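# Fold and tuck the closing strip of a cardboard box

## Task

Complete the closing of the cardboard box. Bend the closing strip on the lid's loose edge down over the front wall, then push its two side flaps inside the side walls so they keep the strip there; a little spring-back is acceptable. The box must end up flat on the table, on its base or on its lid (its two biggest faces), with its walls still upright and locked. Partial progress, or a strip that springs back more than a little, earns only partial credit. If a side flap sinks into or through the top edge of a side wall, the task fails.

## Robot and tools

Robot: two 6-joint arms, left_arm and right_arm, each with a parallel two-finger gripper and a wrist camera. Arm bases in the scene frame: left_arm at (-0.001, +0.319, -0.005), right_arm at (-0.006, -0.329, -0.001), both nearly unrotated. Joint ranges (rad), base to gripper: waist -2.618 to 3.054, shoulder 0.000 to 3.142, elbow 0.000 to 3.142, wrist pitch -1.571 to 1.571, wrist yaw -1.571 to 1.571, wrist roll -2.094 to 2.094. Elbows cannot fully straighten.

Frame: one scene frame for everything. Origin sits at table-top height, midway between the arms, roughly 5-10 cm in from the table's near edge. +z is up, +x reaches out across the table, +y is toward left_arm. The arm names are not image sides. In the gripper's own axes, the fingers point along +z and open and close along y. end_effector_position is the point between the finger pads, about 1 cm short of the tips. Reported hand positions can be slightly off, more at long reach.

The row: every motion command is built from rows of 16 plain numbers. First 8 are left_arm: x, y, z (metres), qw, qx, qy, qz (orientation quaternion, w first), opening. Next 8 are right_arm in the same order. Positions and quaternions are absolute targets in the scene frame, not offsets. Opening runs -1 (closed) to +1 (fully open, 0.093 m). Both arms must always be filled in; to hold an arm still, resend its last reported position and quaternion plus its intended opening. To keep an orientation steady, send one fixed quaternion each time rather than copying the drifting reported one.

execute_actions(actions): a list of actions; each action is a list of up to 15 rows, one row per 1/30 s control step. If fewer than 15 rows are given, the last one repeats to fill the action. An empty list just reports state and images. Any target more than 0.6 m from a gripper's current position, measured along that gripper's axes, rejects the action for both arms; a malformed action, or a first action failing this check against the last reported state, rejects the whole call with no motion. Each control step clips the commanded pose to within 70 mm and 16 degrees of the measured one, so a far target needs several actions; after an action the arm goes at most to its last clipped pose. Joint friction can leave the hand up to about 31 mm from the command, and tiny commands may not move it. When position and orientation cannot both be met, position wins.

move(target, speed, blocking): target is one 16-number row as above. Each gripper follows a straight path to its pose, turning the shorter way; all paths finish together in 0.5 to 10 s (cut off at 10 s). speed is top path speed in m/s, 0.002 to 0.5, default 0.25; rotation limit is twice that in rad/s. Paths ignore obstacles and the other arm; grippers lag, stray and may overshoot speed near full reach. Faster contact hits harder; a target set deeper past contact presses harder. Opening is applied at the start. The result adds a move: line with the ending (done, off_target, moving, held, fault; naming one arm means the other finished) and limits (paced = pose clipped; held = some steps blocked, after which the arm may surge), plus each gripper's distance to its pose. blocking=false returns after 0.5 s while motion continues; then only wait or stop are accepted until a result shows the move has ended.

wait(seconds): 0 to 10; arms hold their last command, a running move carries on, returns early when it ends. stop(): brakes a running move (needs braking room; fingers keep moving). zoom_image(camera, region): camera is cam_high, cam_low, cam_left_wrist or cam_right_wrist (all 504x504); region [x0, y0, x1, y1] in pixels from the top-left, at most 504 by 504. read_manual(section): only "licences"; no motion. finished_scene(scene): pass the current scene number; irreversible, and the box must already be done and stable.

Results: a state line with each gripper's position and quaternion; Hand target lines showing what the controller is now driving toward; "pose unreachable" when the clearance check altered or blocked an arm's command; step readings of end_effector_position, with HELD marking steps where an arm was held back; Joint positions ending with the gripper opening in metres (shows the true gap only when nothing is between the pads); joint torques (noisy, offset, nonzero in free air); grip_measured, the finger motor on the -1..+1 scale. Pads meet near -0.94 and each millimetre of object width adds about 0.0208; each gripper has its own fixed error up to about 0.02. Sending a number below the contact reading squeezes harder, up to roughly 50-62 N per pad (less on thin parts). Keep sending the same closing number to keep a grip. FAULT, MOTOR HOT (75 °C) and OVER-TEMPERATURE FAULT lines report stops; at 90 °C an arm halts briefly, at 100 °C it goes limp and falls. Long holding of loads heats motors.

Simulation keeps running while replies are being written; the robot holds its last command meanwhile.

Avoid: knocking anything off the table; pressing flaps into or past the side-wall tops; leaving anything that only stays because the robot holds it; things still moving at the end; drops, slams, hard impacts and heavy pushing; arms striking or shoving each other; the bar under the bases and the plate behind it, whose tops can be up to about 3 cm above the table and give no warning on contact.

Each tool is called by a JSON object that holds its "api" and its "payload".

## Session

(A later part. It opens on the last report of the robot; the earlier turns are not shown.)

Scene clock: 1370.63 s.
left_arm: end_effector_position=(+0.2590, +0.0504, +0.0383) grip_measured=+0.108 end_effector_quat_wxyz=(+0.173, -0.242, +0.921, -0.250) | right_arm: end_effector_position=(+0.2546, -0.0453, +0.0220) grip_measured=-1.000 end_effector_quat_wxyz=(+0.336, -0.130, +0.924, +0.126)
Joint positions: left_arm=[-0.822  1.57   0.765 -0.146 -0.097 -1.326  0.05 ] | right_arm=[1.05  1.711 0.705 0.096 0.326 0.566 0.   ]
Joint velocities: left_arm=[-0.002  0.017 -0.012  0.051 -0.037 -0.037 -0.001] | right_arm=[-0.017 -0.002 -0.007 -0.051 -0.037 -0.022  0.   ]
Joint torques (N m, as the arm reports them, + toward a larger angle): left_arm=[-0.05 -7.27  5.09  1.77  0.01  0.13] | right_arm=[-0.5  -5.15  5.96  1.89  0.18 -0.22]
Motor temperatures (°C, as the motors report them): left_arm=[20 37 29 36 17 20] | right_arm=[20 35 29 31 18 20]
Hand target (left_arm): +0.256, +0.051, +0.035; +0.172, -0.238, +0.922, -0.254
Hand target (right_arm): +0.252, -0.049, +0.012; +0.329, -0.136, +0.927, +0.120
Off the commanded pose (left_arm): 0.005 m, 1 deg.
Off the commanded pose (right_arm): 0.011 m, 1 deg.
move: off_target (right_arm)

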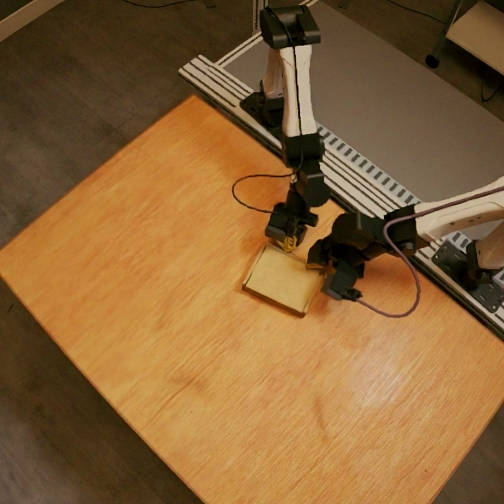

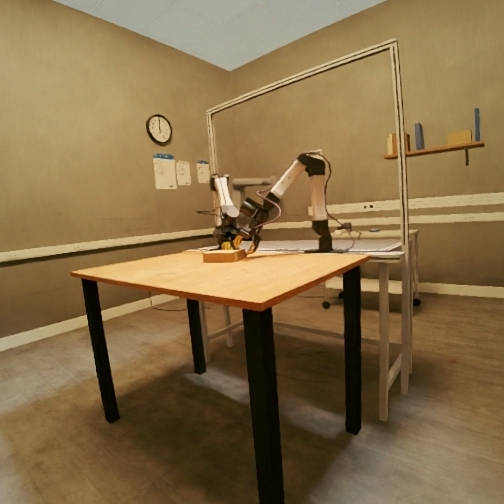

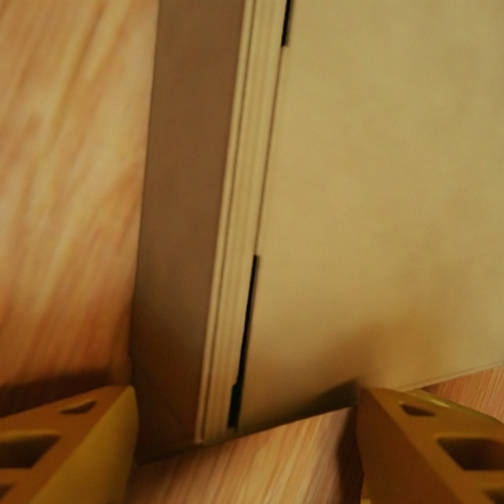

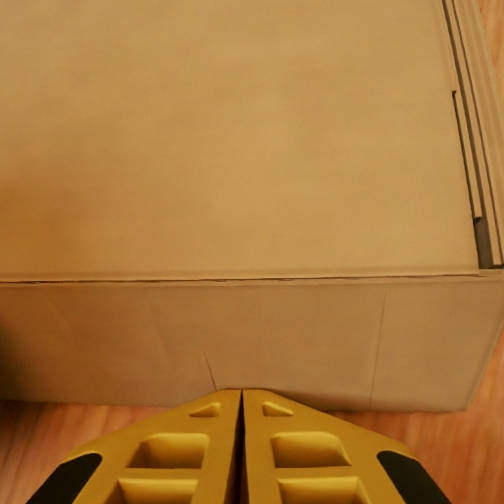

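{"api": "move", "payload": {"target": [0.262,0.064,0.095,0.1716,-0.2378,0.9215,-0.2545,0.35, 0.252,-0.049,0.012,0.3292,-0.1356,0.9267,0.1200,-1], "speed": 0.06}}

{"api": "move", "payload": {"target": [0.418,0.033,0.085,0.1292,-0.1380,0.9818,0.0182,1, 0.252,-0.049,0.012,0.3292,-0.1356,0.9267,0.1200,-1], "speed": 0.12}}

Scene clock: 1416.43 s.
left_arm: end_effector_position=(+0.2568, +0.0676, +0.0794) grip_measured=+0.348 end_effector_quat_wxyz=(+0.166, -0.240, +0.926, -0.240) | right_arm: end_effector_position=(+0.2546, -0.0453, +0.0220) grip_measured=-1.000 end_effector_quat_wxyz=(+0.336, -0.130, +0.924, +0.126)
Joint positions: left_arm=[-0.786  1.446  0.849 -0.378 -0.073 -1.293  0.062] | right_arm=[1.05  1.711 0.705 0.096 0.326 0.566 0.   ]
Joint velocities: left_arm=[ 0.007  0.002 -0.002 -0.037 -0.022  0.066 -0.   ] | right_arm=[ 0.002 -0.012 -0.012  0.095  0.022 -0.007  0.   ]
Joint torques (N m, as the arm reports them, + toward a larger angle): left_arm=[ 0.27 -7.42 10.06  1.38  0.03  0.15] | right_arm=[-0.51 -5.14  5.85  1.9   0.18 -0.22]
Motor temperatures (°C, as the motors report them): left_arm=[20 37 29 36 17 20] | right_arm=[19 35 28 31 18 20]
Hand target (left_arm): +0.262, +0.064, +0.094; +0.172, -0.238, +0.922, -0.254
Hand target (right_arm): +0.252, -0.049, +0.012; +0.329, -0.136, +0.927, +0.120
Off the commanded pose (left_arm): 0.017 m, 2 deg.
Off the commanded pose (right_arm): 0.011 m, 1 deg.
move: off_target (left_arm, right_arm)

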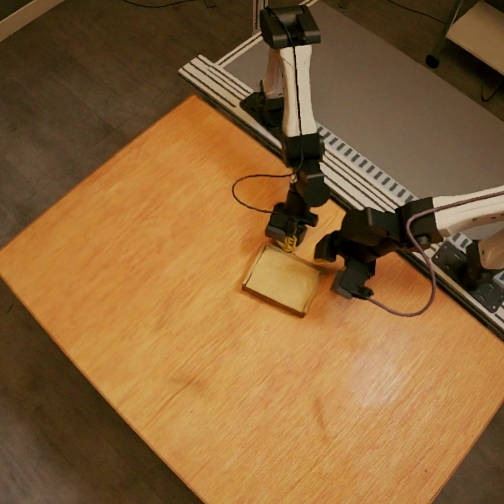

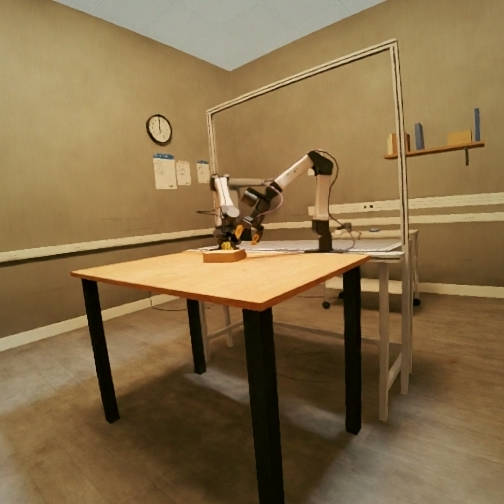

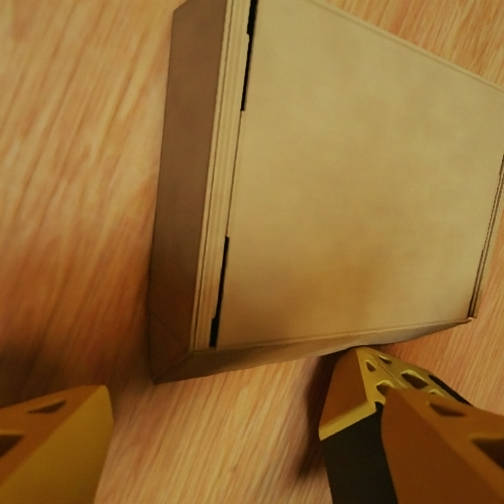

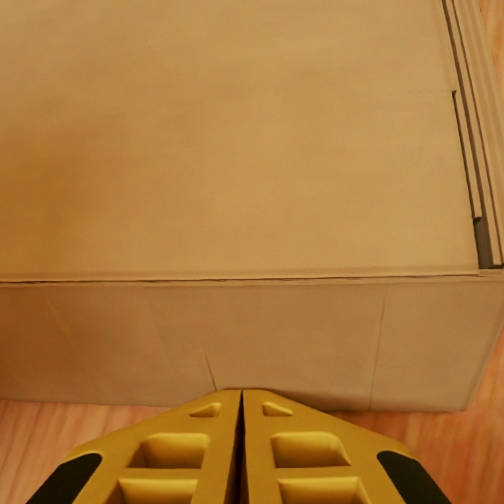

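Scene clock: 1419.53 s.
left_arm: end_effector_position=(+0.4160, +0.0321, +0.0791) grip_measured=+1.000 end_effector_quat_wxyz=(+0.124, -0.136, +0.983, +0.018) | right_arm: end_effector_position=(+0.2546, -0.0453, +0.0220) grip_measured=-1.000 end_effector_quat_wxyz=(+0.336, -0.130, +0.924, +0.126)
Joint positions: left_arm=[-0.653  2.418  2.323 -1.322 -0.223 -0.938  0.093] | right_arm=[1.05  1.711 0.705 0.096 0.326 0.566 0.   ]
Joint velocities: left_arm=[-0.007 -0.012  0.007 -0.037  0.007  0.037  0.   ] | right_arm=[-0.002 -0.012 -0.002  0.051  0.037 -0.007  0.   ]
Joint torques (N m, as the arm reports them, + toward a larger angle): left_arm=[  0.25 -13.98   9.67   0.6   -0.21   0.13] | right_arm=[-0.5  -5.13  5.86  1.9   0.18 -0.22]
Motor temperatures (°C, as the motors report them): left_arm=[20 38 30 35 17 20] | right_arm=[19 35 28 31 18 20]
Hand target (left_arm): +0.419, +0.034, +0.086; +0.129, -0.135, +0.982, +0.019
Hand target (right_arm): +0.252, -0.049, +0.012; +0.329, -0.136, +0.927, +0.120
Off the commanded pose (left_arm): 0.006 m, 1 deg.
Off the commanded pose (right_arm): 0.011 m, 1 deg.
move: off_target (right_arm)

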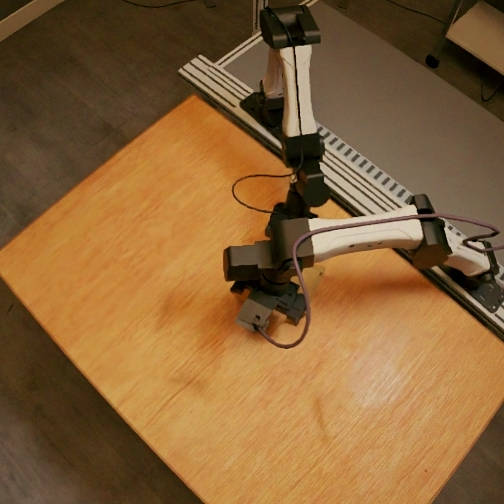

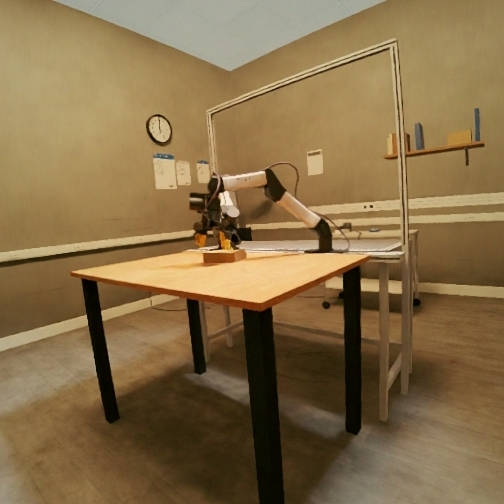

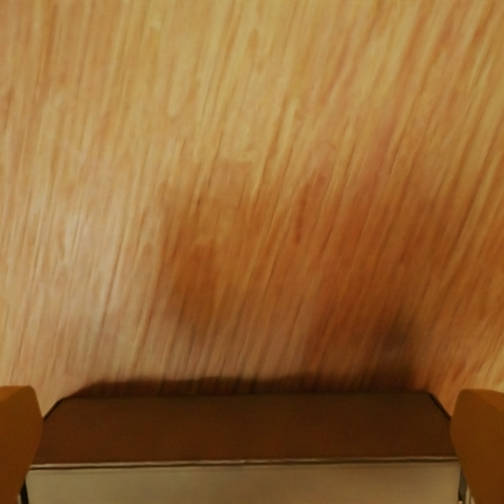

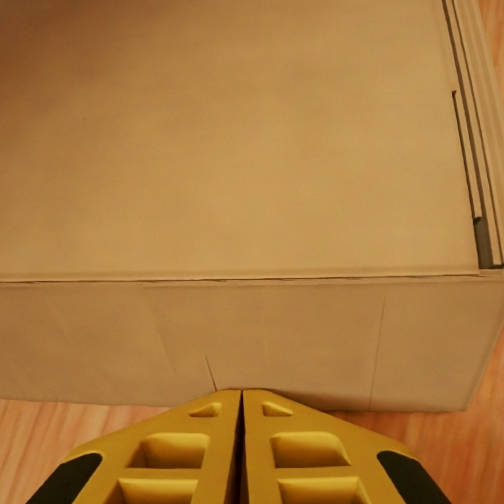

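{"api": "move", "payload": {"target": [0.416,0.032,0.020,0.1292,-0.1380,0.9818,0.0182,1, 0.252,-0.049,0.012,0.3292,-0.1356,0.9267,0.1200,-1], "speed": 0.05}}

Scene clock: 1430.83 s.
left_arm: end_effector_position=(+0.4150, +0.0323, +0.0171) grip_measured=+1.000 end_effector_quat_wxyz=(+0.122, -0.136, +0.983, +0.022) | right_arm: end_effector_position=(+0.2545, -0.0452, +0.0220) grip_measured=-1.000 end_effector_quat_wxyz=(+0.336, -0.131, +0.924, +0.127)
Joint positions: left_arm=[-0.653  2.419  2.078 -1.085 -0.227 -0.939  0.093] | right_arm=[1.05  1.711 0.705 0.096 0.326 0.566 0.   ]
Joint velocities: left_arm=[-0.012  0.007 -0.022  0.051  0.066 -0.037  0.   ] | right_arm=[ 0.007 -0.002  0.007 -0.037 -0.037 -0.037  0.   ]
Joint torques (N m, as the arm reports them, + toward a larger angle): left_arm=[ -0.26 -15.89   5.14   0.85  -0.22   0.05] | right_arm=[-0.5  -5.17  5.83  1.89  0.18 -0.22]
Motor temperatures (°C, as the motors report them): left_arm=[20 44 31 33 17 20] | right_arm=[19 35 28 31 18 20]
Hand target (left_arm): +0.415, +0.033, +0.020; +0.129, -0.138, +0.982, +0.018
Hand target (right_arm): +0.252, -0.049, +0.012; +0.329, -0.136, +0.927, +0.120
Off the commanded pose (left_arm): 0.003 m, 1 deg.
Off the commanded pose (right_arm): 0.011 m, 1 deg.
move: off_target (right_arm)

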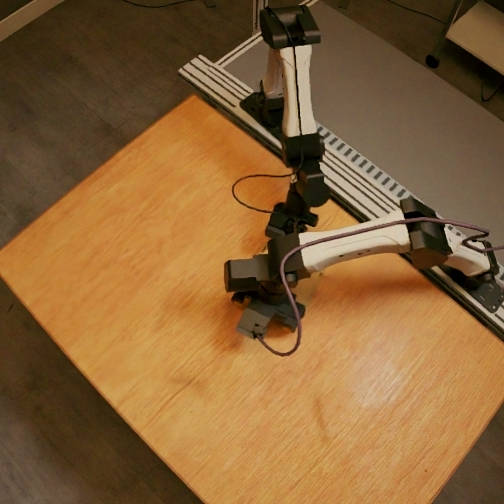

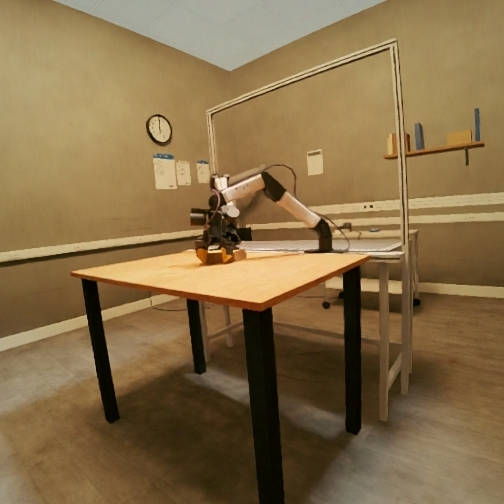

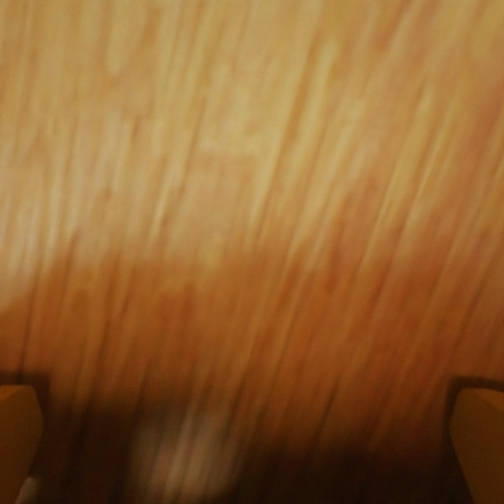

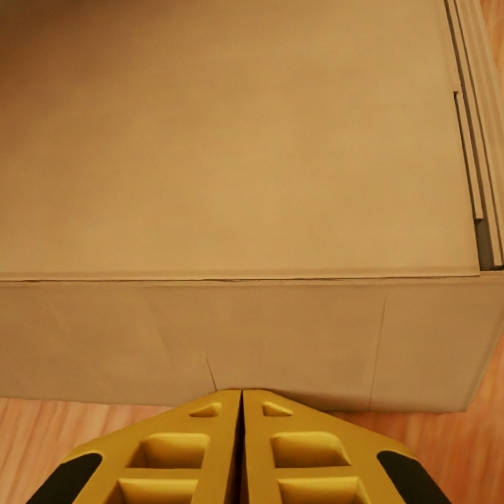

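{"api": "move", "payload": {"target": [0.416,0.032,0.020,0.1292,-0.1380,0.9818,0.0182,1, 0.272,-0.042,0.014,0.3292,-0.1356,0.9267,0.1200,-1], "speed": 0.01}}

Scene clock: 1440.23 s.
left_arm: end_effector_position=(+0.4177, +0.0313, +0.0177) grip_measured=+1.000 end_effector_quat_wxyz=(+0.128, -0.138, +0.982, +0.020) | right_arm: end_effector_position=(+0.2621, -0.0437, +0.0149) grip_measured=-1.000 end_effector_quat_wxyz=(+0.324, -0.138, +0.928, +0.123)
Joint positions: left_arm=[-0.653  2.419  2.078 -1.073 -0.233 -0.941  0.093] | right_arm=[1.022 1.752 0.738 0.085 0.293 0.538 0.   ]
Joint velocities: left_arm=[-0.007 -0.002  0.002 -0.037  0.051  0.007  0.   ] | right_arm=[-0.002 -0.017  0.027 -0.022  0.037 -0.022  0.   ]
Joint torques (N m, as the arm reports them, + toward a larger angle): left_arm=[ -0.24 -15.55   5.67   0.8   -0.14   0.03] | right_arm=[-1.55 -4.74  9.66  1.88  0.25 -0.25]
Motor temperatures (°C, as the motors report them): left_arm=[20 49 31 32 17 20] | right_arm=[19 35 28 31 18 20]
Hand target (left_arm): +0.416, +0.032, +0.020; +0.129, -0.138, +0.982, +0.018
Hand target (right_arm): +0.272, -0.042, +0.014; +0.329, -0.136, +0.927, +0.120
Off the commanded pose (left_arm): 0.003 m, 0 deg.
Off the commanded pose (right_arm): 0.010 m, 1 deg.
move: done

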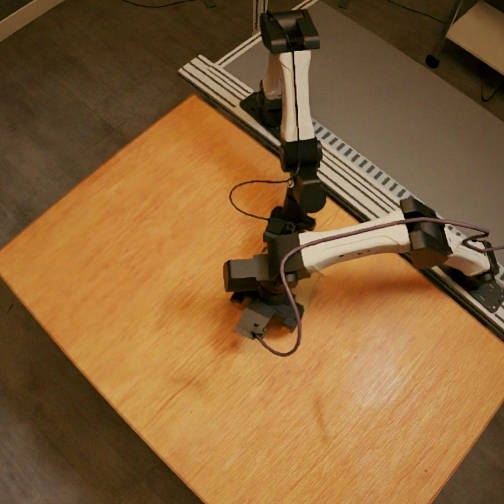

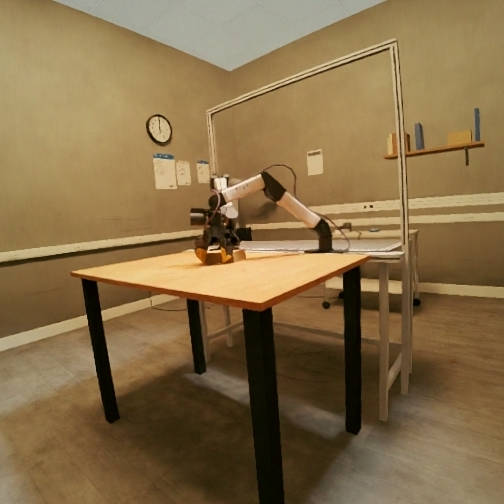

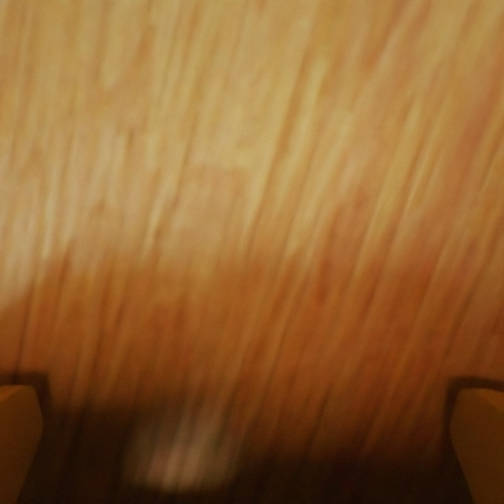

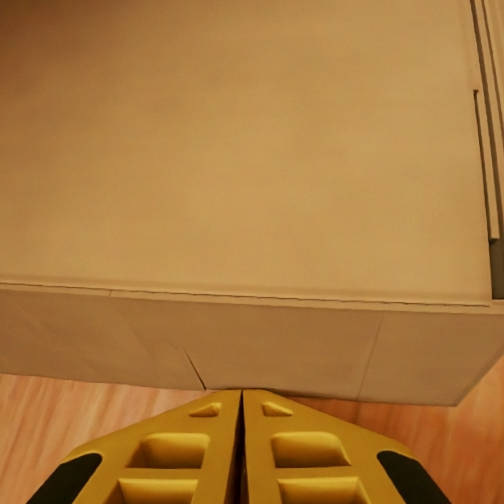

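{"api": "move", "payload": {"target": [0.414,0.0315,0.020,0.1292,-0.1380,0.9818,0.0182,1, 0.282,-0.039,0.021,0.3292,-0.1356,0.9267,0.1200,-1], "speed": 0.01}}

Scene clock: 1446.77 s.
left_arm: end_effector_position=(+0.4187, +0.0311, +0.0179) grip_measured=+1.000 end_effector_quat_wxyz=(+0.130, -0.139, +0.982, +0.020) | right_arm: end_effector_position=(+0.2712, -0.0426, +0.0161) grip_measured=-1.000 end_effector_quat_wxyz=(+0.317, -0.139, +0.931, +0.119)
Joint positions: left_arm=[-0.653  2.419  2.078 -1.069 -0.235 -0.941  0.093] | right_arm=[0.999 1.771 0.781 0.05  0.276 0.521 0.   ]
Joint velocities: left_arm=[-0.007 -0.002  0.007 -0.066  0.051 -0.066  0.   ] | right_arm=[-0.002  0.007 -0.017 -0.037  0.007 -0.081  0.   ]
Joint torques (N m, as the arm reports them, + toward a larger angle): left_arm=[ -0.45 -16.06   4.8    0.78  -0.14   0.02] | right_arm=[-1.29 -6.04  9.97  1.85  0.28 -0.3 ]
Motor temperatures (°C, as the motors report them): left_arm=[20 52 30 31 17 20] | right_arm=[20 35 29 31 18 20]
Hand target (left_arm): +0.414, +0.031, +0.020; +0.129, -0.138, +0.982, +0.018
Hand target (right_arm): +0.282, -0.039, +0.021; +0.329, -0.135, +0.927, +0.120
Off the commanded pose (left_arm): 0.005 m, 0 deg.
Off the commanded pose (right_arm): 0.012 m, 2 deg.
move: off_target (right_arm)

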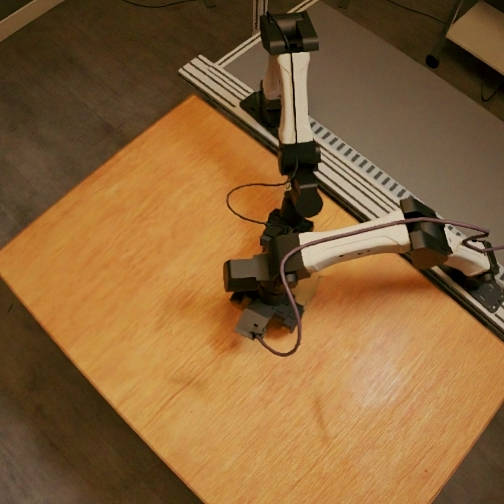

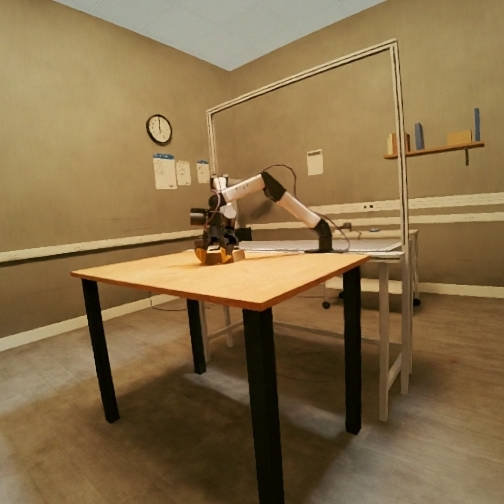

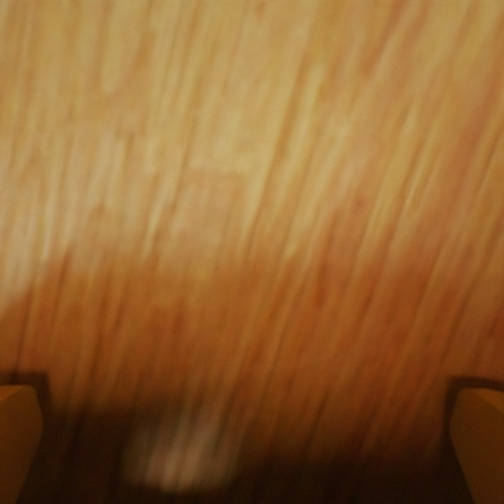

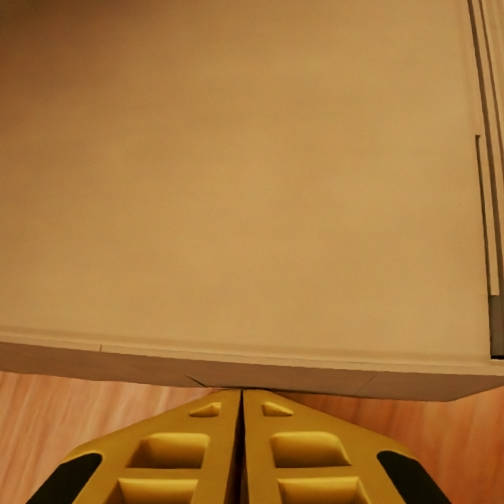

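{"api": "move", "payload": {"target": [0.414,0.0315,0.020,0.1292,-0.1380,0.9818,0.0182,1, 0.291,-0.036,0.021,0.3292,-0.1356,0.9267,0.1200,-1], "speed": 0.01}}

Scene clock: 1453.37 s.
left_arm: end_effector_position=(+0.4192, +0.0315, +0.0180) grip_measured=+1.000 end_effector_quat_wxyz=(+0.132, -0.139, +0.981, +0.020) | right_arm: end_effector_position=(+0.2775, -0.0405, +0.0158) grip_measured=-1.000 end_effector_quat_wxyz=(+0.313, -0.141, +0.932, +0.117)
Joint positions: left_arm=[-0.653  2.419  2.078 -1.068 -0.239 -0.941  0.093] | right_arm=[0.985 1.791 0.812 0.034 0.265 0.508 0.   ]
Joint velocities: left_arm=[-0.002 -0.007  0.002  0.007  0.022 -0.007  0.   ] | right_arm=[-0.007 -0.012  0.017 -0.051 -0.007 -0.037  0.   ]
Joint torques (N m, as the arm reports them, + toward a larger angle): left_arm=[ -0.48 -16.09   4.89   0.77  -0.12   0.02] | right_arm=[-1.45 -5.85 10.25  1.98  0.29 -0.28]
Motor temperatures (°C, as the motors report them): left_arm=[20 55 30 31 17 20] | right_arm=[20 35 30 31 18 20]
Hand target (left_arm): +0.414, +0.031, +0.020; +0.129, -0.138, +0.982, +0.019
Hand target (right_arm): +0.290, -0.036, +0.021; +0.329, -0.135, +0.927, +0.120
Off the commanded pose (left_arm): 0.006 m, 0 deg.
Off the commanded pose (right_arm): 0.015 m, 2 deg.
move: off_target (right_arm)

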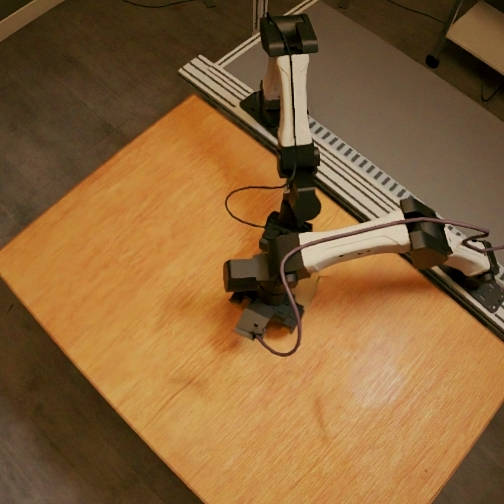

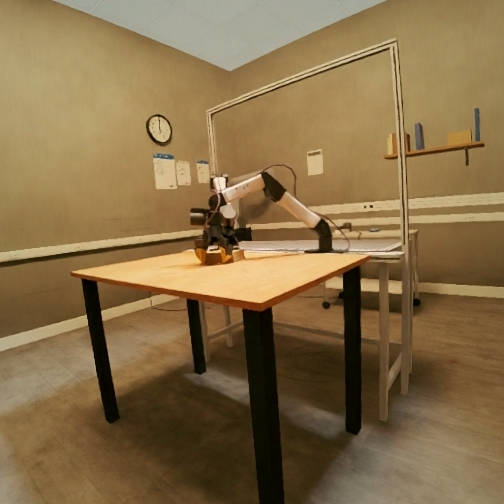

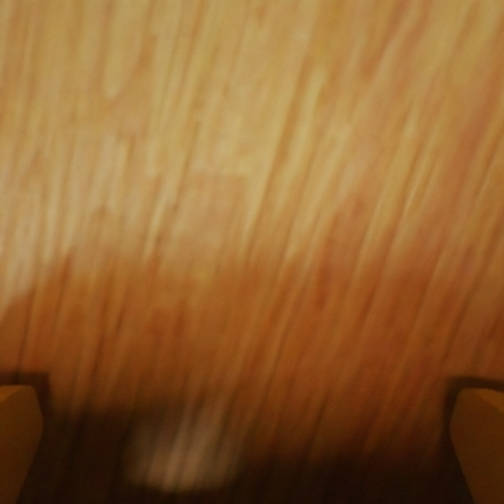

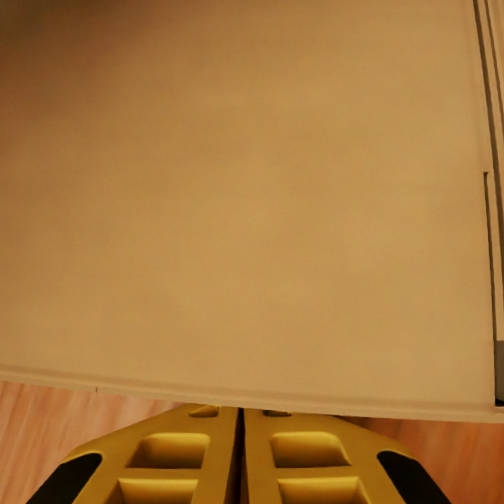

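{"api": "move", "payload": {"target": [0.414,0.0315,0.020,0.1292,-0.1380,0.9818,0.0182,1, 0.240,-0.045,0.030,0.3292,-0.1356,0.9267,0.1200,-1], "speed": 0.05}}

{"api": "move", "payload": {"target": [0.414,0.0315,0.020,0.1292,-0.1380,0.9818,0.0182,1, 0.236,-0.014,0.024,0.3394,-0.1145,0.9327,0.0417,1], "speed": 0.05}}

Scene clock: 1463.80 s.
left_arm: end_effector_position=(+0.4192, +0.0316, +0.0181) grip_measured=+1.000 end_effector_quat_wxyz=(+0.132, -0.139, +0.981, +0.021) | right_arm: end_effector_position=(+0.2444, -0.0429, +0.0285) grip_measured=-1.000 end_effector_quat_wxyz=(+0.329, -0.139, +0.926, +0.121)
Joint positions: left_arm=[-0.653  2.419  2.078 -1.068 -0.24  -0.941  0.093] | right_arm=[1.081 1.682 0.723 0.02  0.337 0.581 0.   ]
Joint velocities: left_arm=[-0.002  0.002  0.007  0.022  0.037 -0.022  0.   ] | right_arm=[ 0.012 -0.022  0.002 -0.051 -0.007  0.081  0.   ]
Joint torques (N m, as the arm reports them, + toward a larger angle): left_arm=[ -0.49 -16.09   4.81   0.79  -0.11   0.03] | right_arm=[ 0.65 -7.64  6.32  1.7   0.28 -0.03]
Motor temperatures (°C, as the motors report them): left_arm=[20 59 30 30 17 20] | right_arm=[20 36 30 31 18 20]
Hand target (left_arm): +0.414, +0.031, +0.020; +0.129, -0.138, +0.982, +0.018
Hand target (right_arm): +0.240, -0.045, +0.030; +0.330, -0.136, +0.927, +0.120
Off the commanded pose (left_arm): 0.006 m, 0 deg.
Off the commanded pose (right_arm): 0.005 m, 0 deg.
move: done

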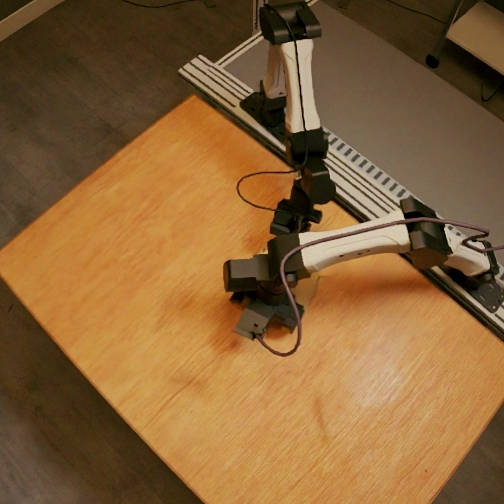

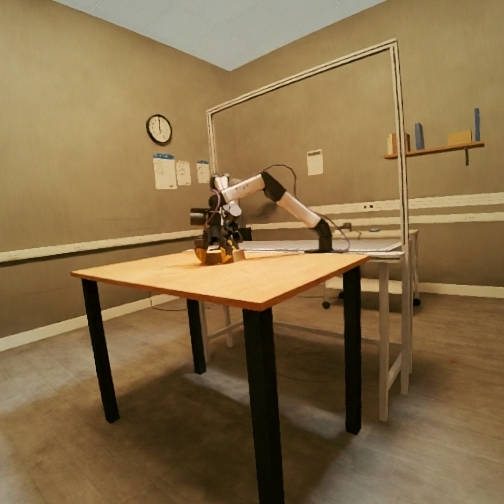

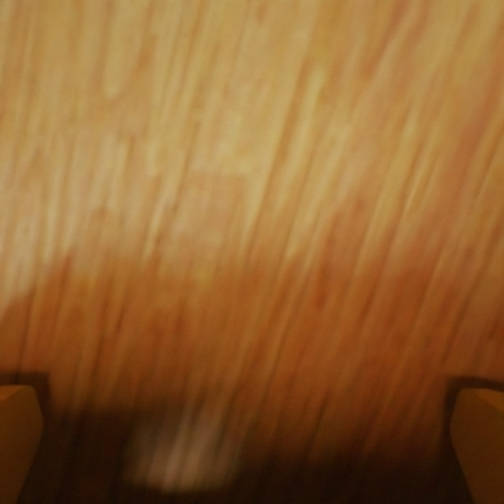

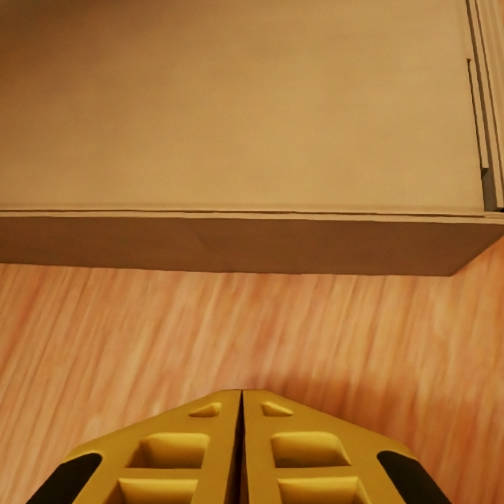

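Scene clock: 1465.90 s.
left_arm: end_effector_position=(+0.4192, +0.0316, +0.0181) grip_measured=+1.000 end_effector_quat_wxyz=(+0.132, -0.139, +0.981, +0.021) | right_arm: end_effector_position=(+0.2366, -0.0200, +0.0235) grip_measured=+0.988 end_effector_quat_wxyz=(+0.337, -0.117, +0.933, +0.041)
Joint positions: left_arm=[-0.653  2.419  2.078 -1.068 -0.24  -0.941  0.093] | right_arm=[ 1.205  1.831  0.922 -0.197  0.53   0.737  0.093]
Joint velocities: left_arm=[-0.002 -0.017 -0.012 -0.022  0.007 -0.037  0.   ] | right_arm=[-0.002 -0.002 -0.017 -0.037  0.022  0.066  0.001]
Joint torques (N m, as the arm reports them, + toward a larger angle): left_arm=[ -0.52 -16.11   4.82   0.76  -0.07   0.04] | right_arm=[ 0.56 -6.54  9.69  1.33  0.45 -0.08]
Motor temperatures (°C, as the motors report them): left_arm=[20 59 30 30 17 20] | right_arm=[20 36 31 31 18 20]
Hand target (left_arm): +0.414, +0.031, +0.020; +0.129, -0.138, +0.982, +0.018
Hand target (right_arm): +0.236, -0.014, +0.025; +0.339, -0.115, +0.933, +0.042
Off the commanded pose (left_arm): 0.006 m, 0 deg.
Off the commanded pose (right_arm): 0.006 m, 0 deg.
move: done

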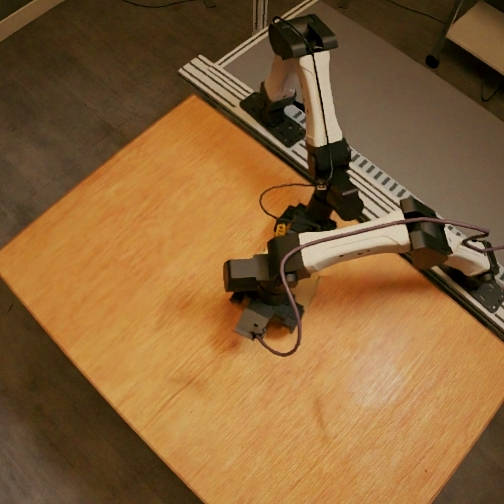

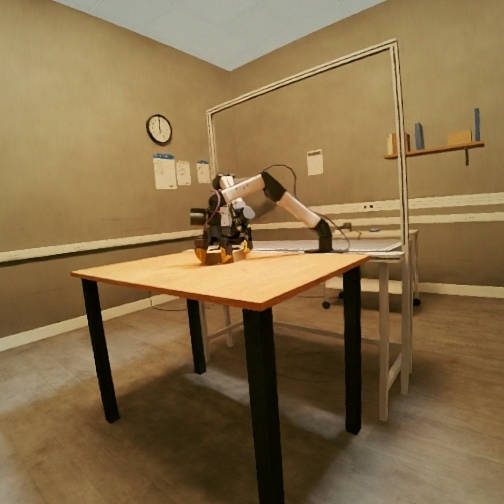

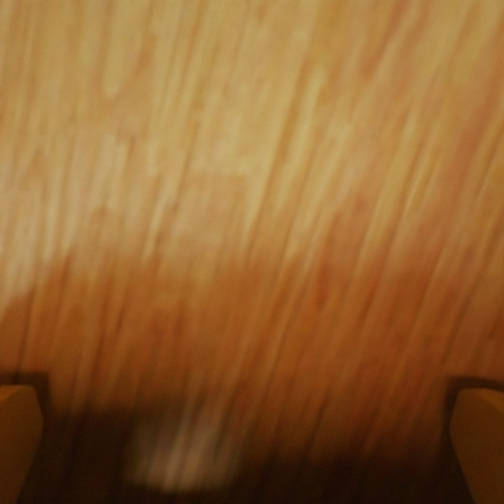

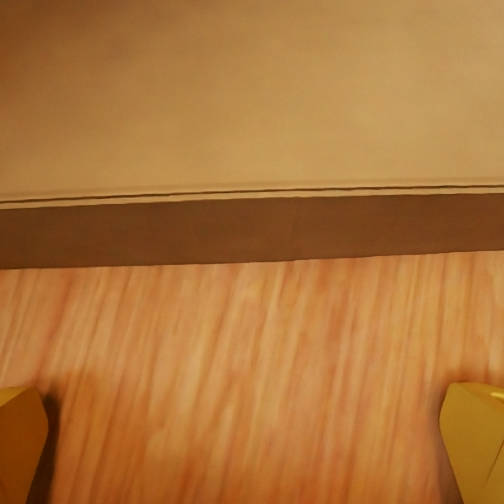

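{"api": "move", "payload": {"target": [0.414,0.0315,0.020,0.1292,-0.1380,0.9818,0.0182,1, 0.281,-0.003,0.022,0.3384,-0.1348,0.9299,0.0491,1], "speed": 0.015}}

Scene clock: 1481.67 s.
left_arm: end_effector_position=(+0.4202, +0.0320, +0.0184) grip_measured=+1.000 end_effector_quat_wxyz=(+0.135, -0.139, +0.981, +0.022) | right_arm: end_effector_position=(+0.2707, -0.0121, +0.0180) grip_measured=+0.988 end_effector_quat_wxyz=(+0.329, -0.136, +0.934, +0.036)
Joint positions: left_arm=[-0.653  2.419  2.078 -1.066 -0.245 -0.941  0.093] | right_arm=[ 1.118  1.912  1.012 -0.174  0.474  0.616  0.093]
Joint velocities: left_arm=[-0.007  0.002 -0.007 -0.022 -0.051 -0.051  0.   ] | right_arm=[-0.007 -0.002 -0.012 -0.066 -0.051  0.007 -0.   ]
Joint torques (N m, as the arm reports them, + toward a larger angle): left_arm=[ -0.51 -16.03   4.95   0.77  -0.05   0.02] | right_arm=[-1.26 -7.09 10.33  1.76  0.25 -0.29]
Motor temperatures (°C, as the motors report them): left_arm=[20 64 30 29 17 20] | right_arm=[20 37 32 30 18 20]
Hand target (left_arm): +0.414, +0.031, +0.020; +0.129, -0.138, +0.982, +0.019
Hand target (right_arm): +0.280, -0.003, +0.023; +0.338, -0.135, +0.930, +0.049
Off the commanded pose (left_arm): 0.006 m, 1 deg.
Off the commanded pose (right_arm): 0.014 m, 2 deg.
move: off_target (right_arm)

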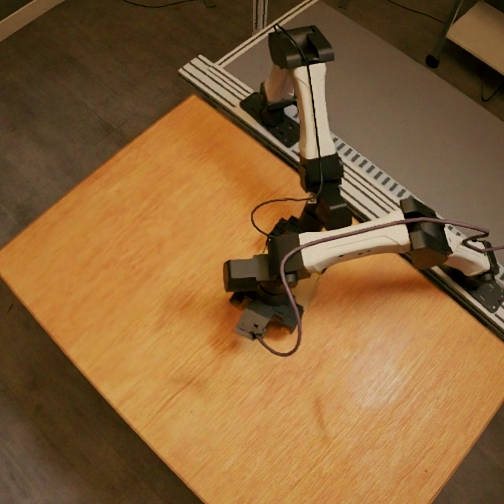

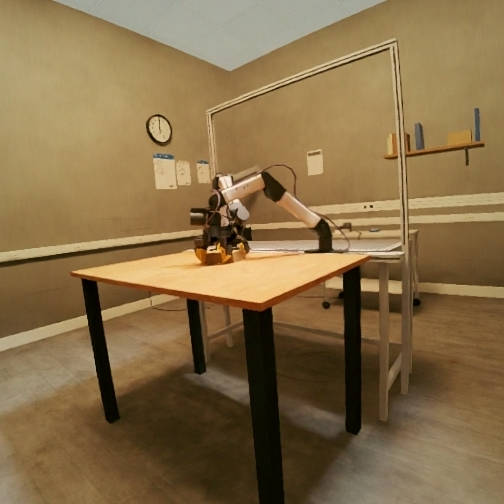

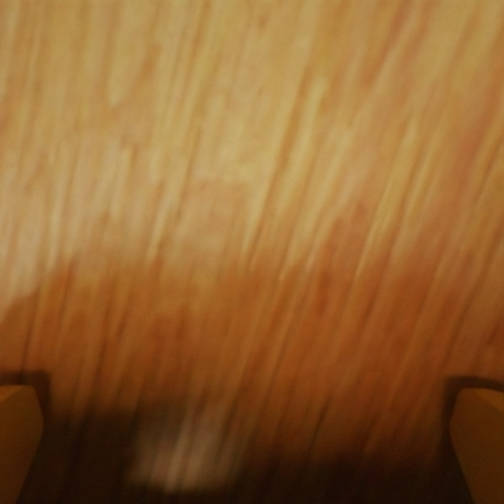

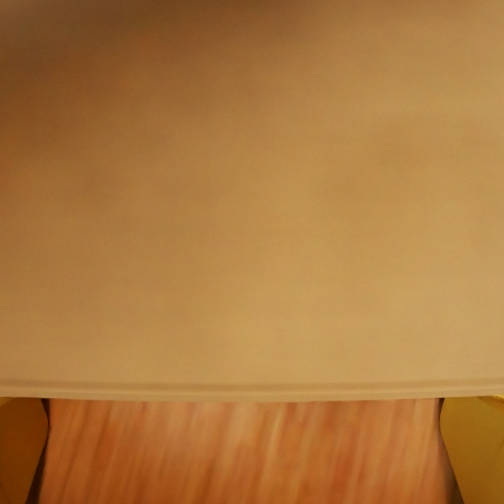

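{"api": "move", "payload": {"target": [0.430,0.036,0.085,0.1292,-0.1380,0.9818,0.0182,1, 0.235,-0.030,0.040,0.3384,-0.1348,0.9299,0.0491,1], "speed": 0.06}}

{"api": "move", "payload": {"target": [0.28,0.16,0.13,0.1292,-0.1380,0.9818,0.0182,1, 0.22,-0.11,0.09,0.3040,-0.0128,0.8944,0.3277,1], "speed": 0.15}}

Scene clock: 1491.37 s.
left_arm: end_effector_position=(+0.4282, +0.0360, +0.0772) grip_measured=+1.000 end_effector_quat_wxyz=(+0.127, -0.139, +0.982, +0.025) | right_arm: end_effector_position=(+0.2397, -0.0280, +0.0379) grip_measured=+0.988 end_effector_quat_wxyz=(+0.337, -0.136, +0.930, +0.049)
Joint positions: left_arm=[-0.636  2.475  2.417 -1.361 -0.236 -0.926  0.093] | right_arm=[ 1.177  1.759  0.894 -0.202  0.498  0.666  0.093]
Joint velocities: left_arm=[-0.007 -0.002 -0.002  0.022  0.051 -0.037  0.   ] | right_arm=[-0.007  0.012  0.007 -0.007 -0.007  0.037  0.001]
Joint torques (N m, as the arm reports them, + toward a larger angle): left_arm=[  0.2  -14.41   9.77   0.56  -0.07   0.11] | right_arm=[ 0.59 -8.38  6.46  1.4   0.41 -0.07]
Motor temperatures (°C, as the motors report them): left_arm=[20 66 30 29 17 20] | right_arm=[20 38 32 30 18 20]
Hand target (left_arm): +0.431, +0.036, +0.085; +0.130, -0.138, +0.982, +0.018
Hand target (right_arm): +0.235, -0.030, +0.040; +0.339, -0.135, +0.930, +0.049
Off the commanded pose (left_arm): 0.008 m, 1 deg.
Off the commanded pose (right_arm): 0.006 m, 0 deg.
move: done

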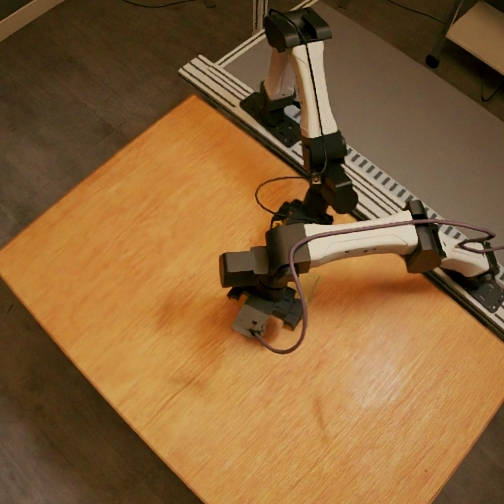

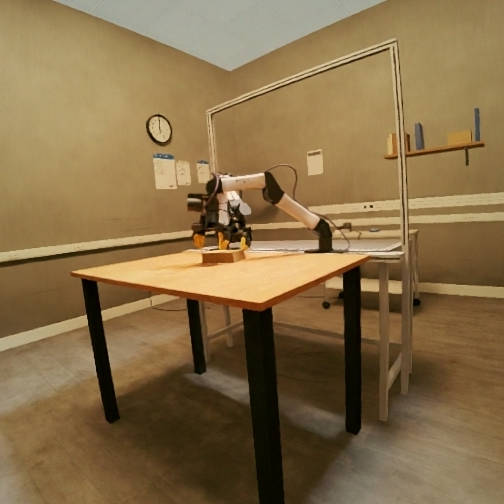

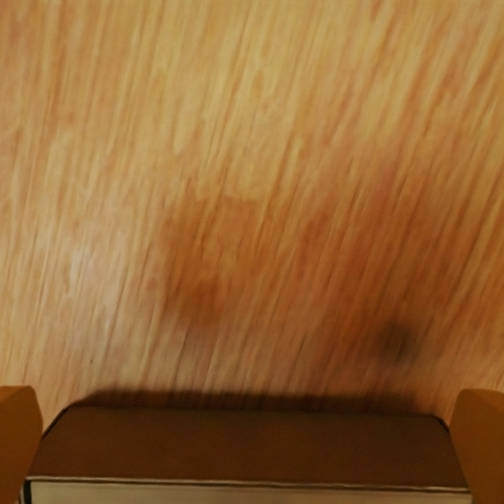

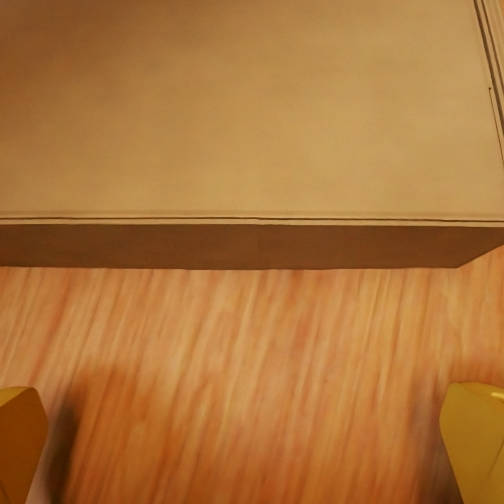

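Scene clock: 1493.93 s.
left_arm: end_effector_position=(+0.2827, +0.1538, +0.1322) grip_measured=+1.000 end_effector_quat_wxyz=(+0.136, -0.140, +0.981, +0.016) | right_arm: end_effector_position=(+0.2182, -0.1090, +0.0831) grip_measured=+0.988 end_effector_quat_wxyz=(+0.298, -0.018, +0.901, +0.316)
Joint positions: left_arm=[-0.629  1.606  1.357 -1.141 -0.235 -0.918  0.093] | right_arm=[ 0.843  1.127  0.397  0.038 -0.038  0.731  0.093]
Joint velocities: left_arm=[-0.012  0.002 -0.002 -0.037 -0.007 -0.037  0.   ] | right_arm=[ 0.002 -0.002  0.007  0.007 -0.037 -0.007  0.001]
Joint torques (N m, as the arm reports them, + toward a larger angle): left_arm=[ 0.38 -8.59  5.18  0.74 -0.08  0.1 ] | right_arm=[-0.98 -3.86  7.65  2.36 -0.03 -0.09]
Motor temperatures (°C, as the motors report them): left_arm=[20 66 30 29 17 20] | right_arm=[20 37 32 30 18 20]
Hand target (left_arm): +0.278, +0.159, +0.129; +0.129, -0.138, +0.982, +0.018
Hand target (right_arm): +0.220, -0.109, +0.087; +0.304, -0.011, +0.894, +0.328
Off the commanded pose (left_arm): 0.007 m, 1 deg.
Off the commanded pose (right_arm): 0.007 m, 2 deg.
move: done

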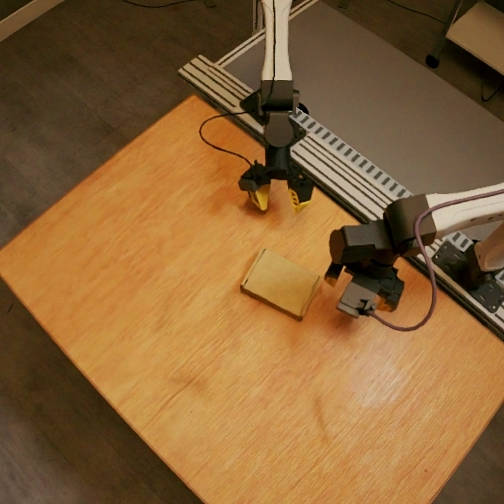

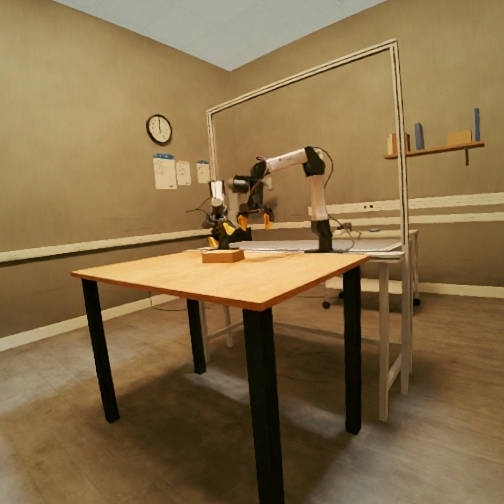

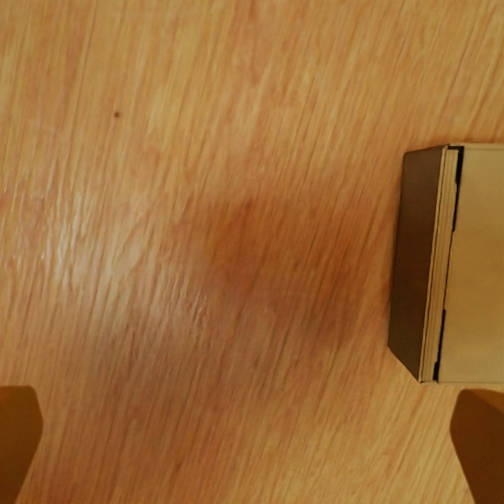

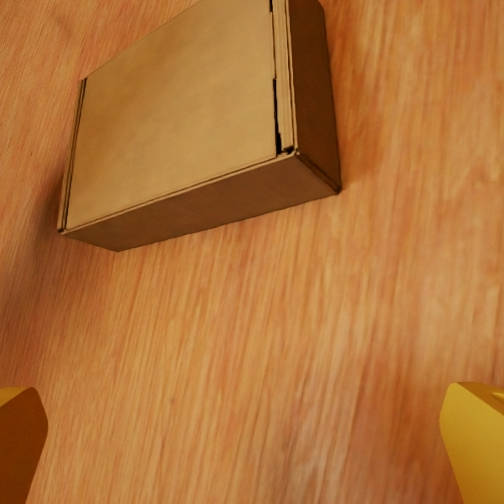

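The box is closed with the strip flush and both flaps tucked in.

{"api": "finished_scene", "payload": {"scene": 1}}

The scene is finished: the task was done.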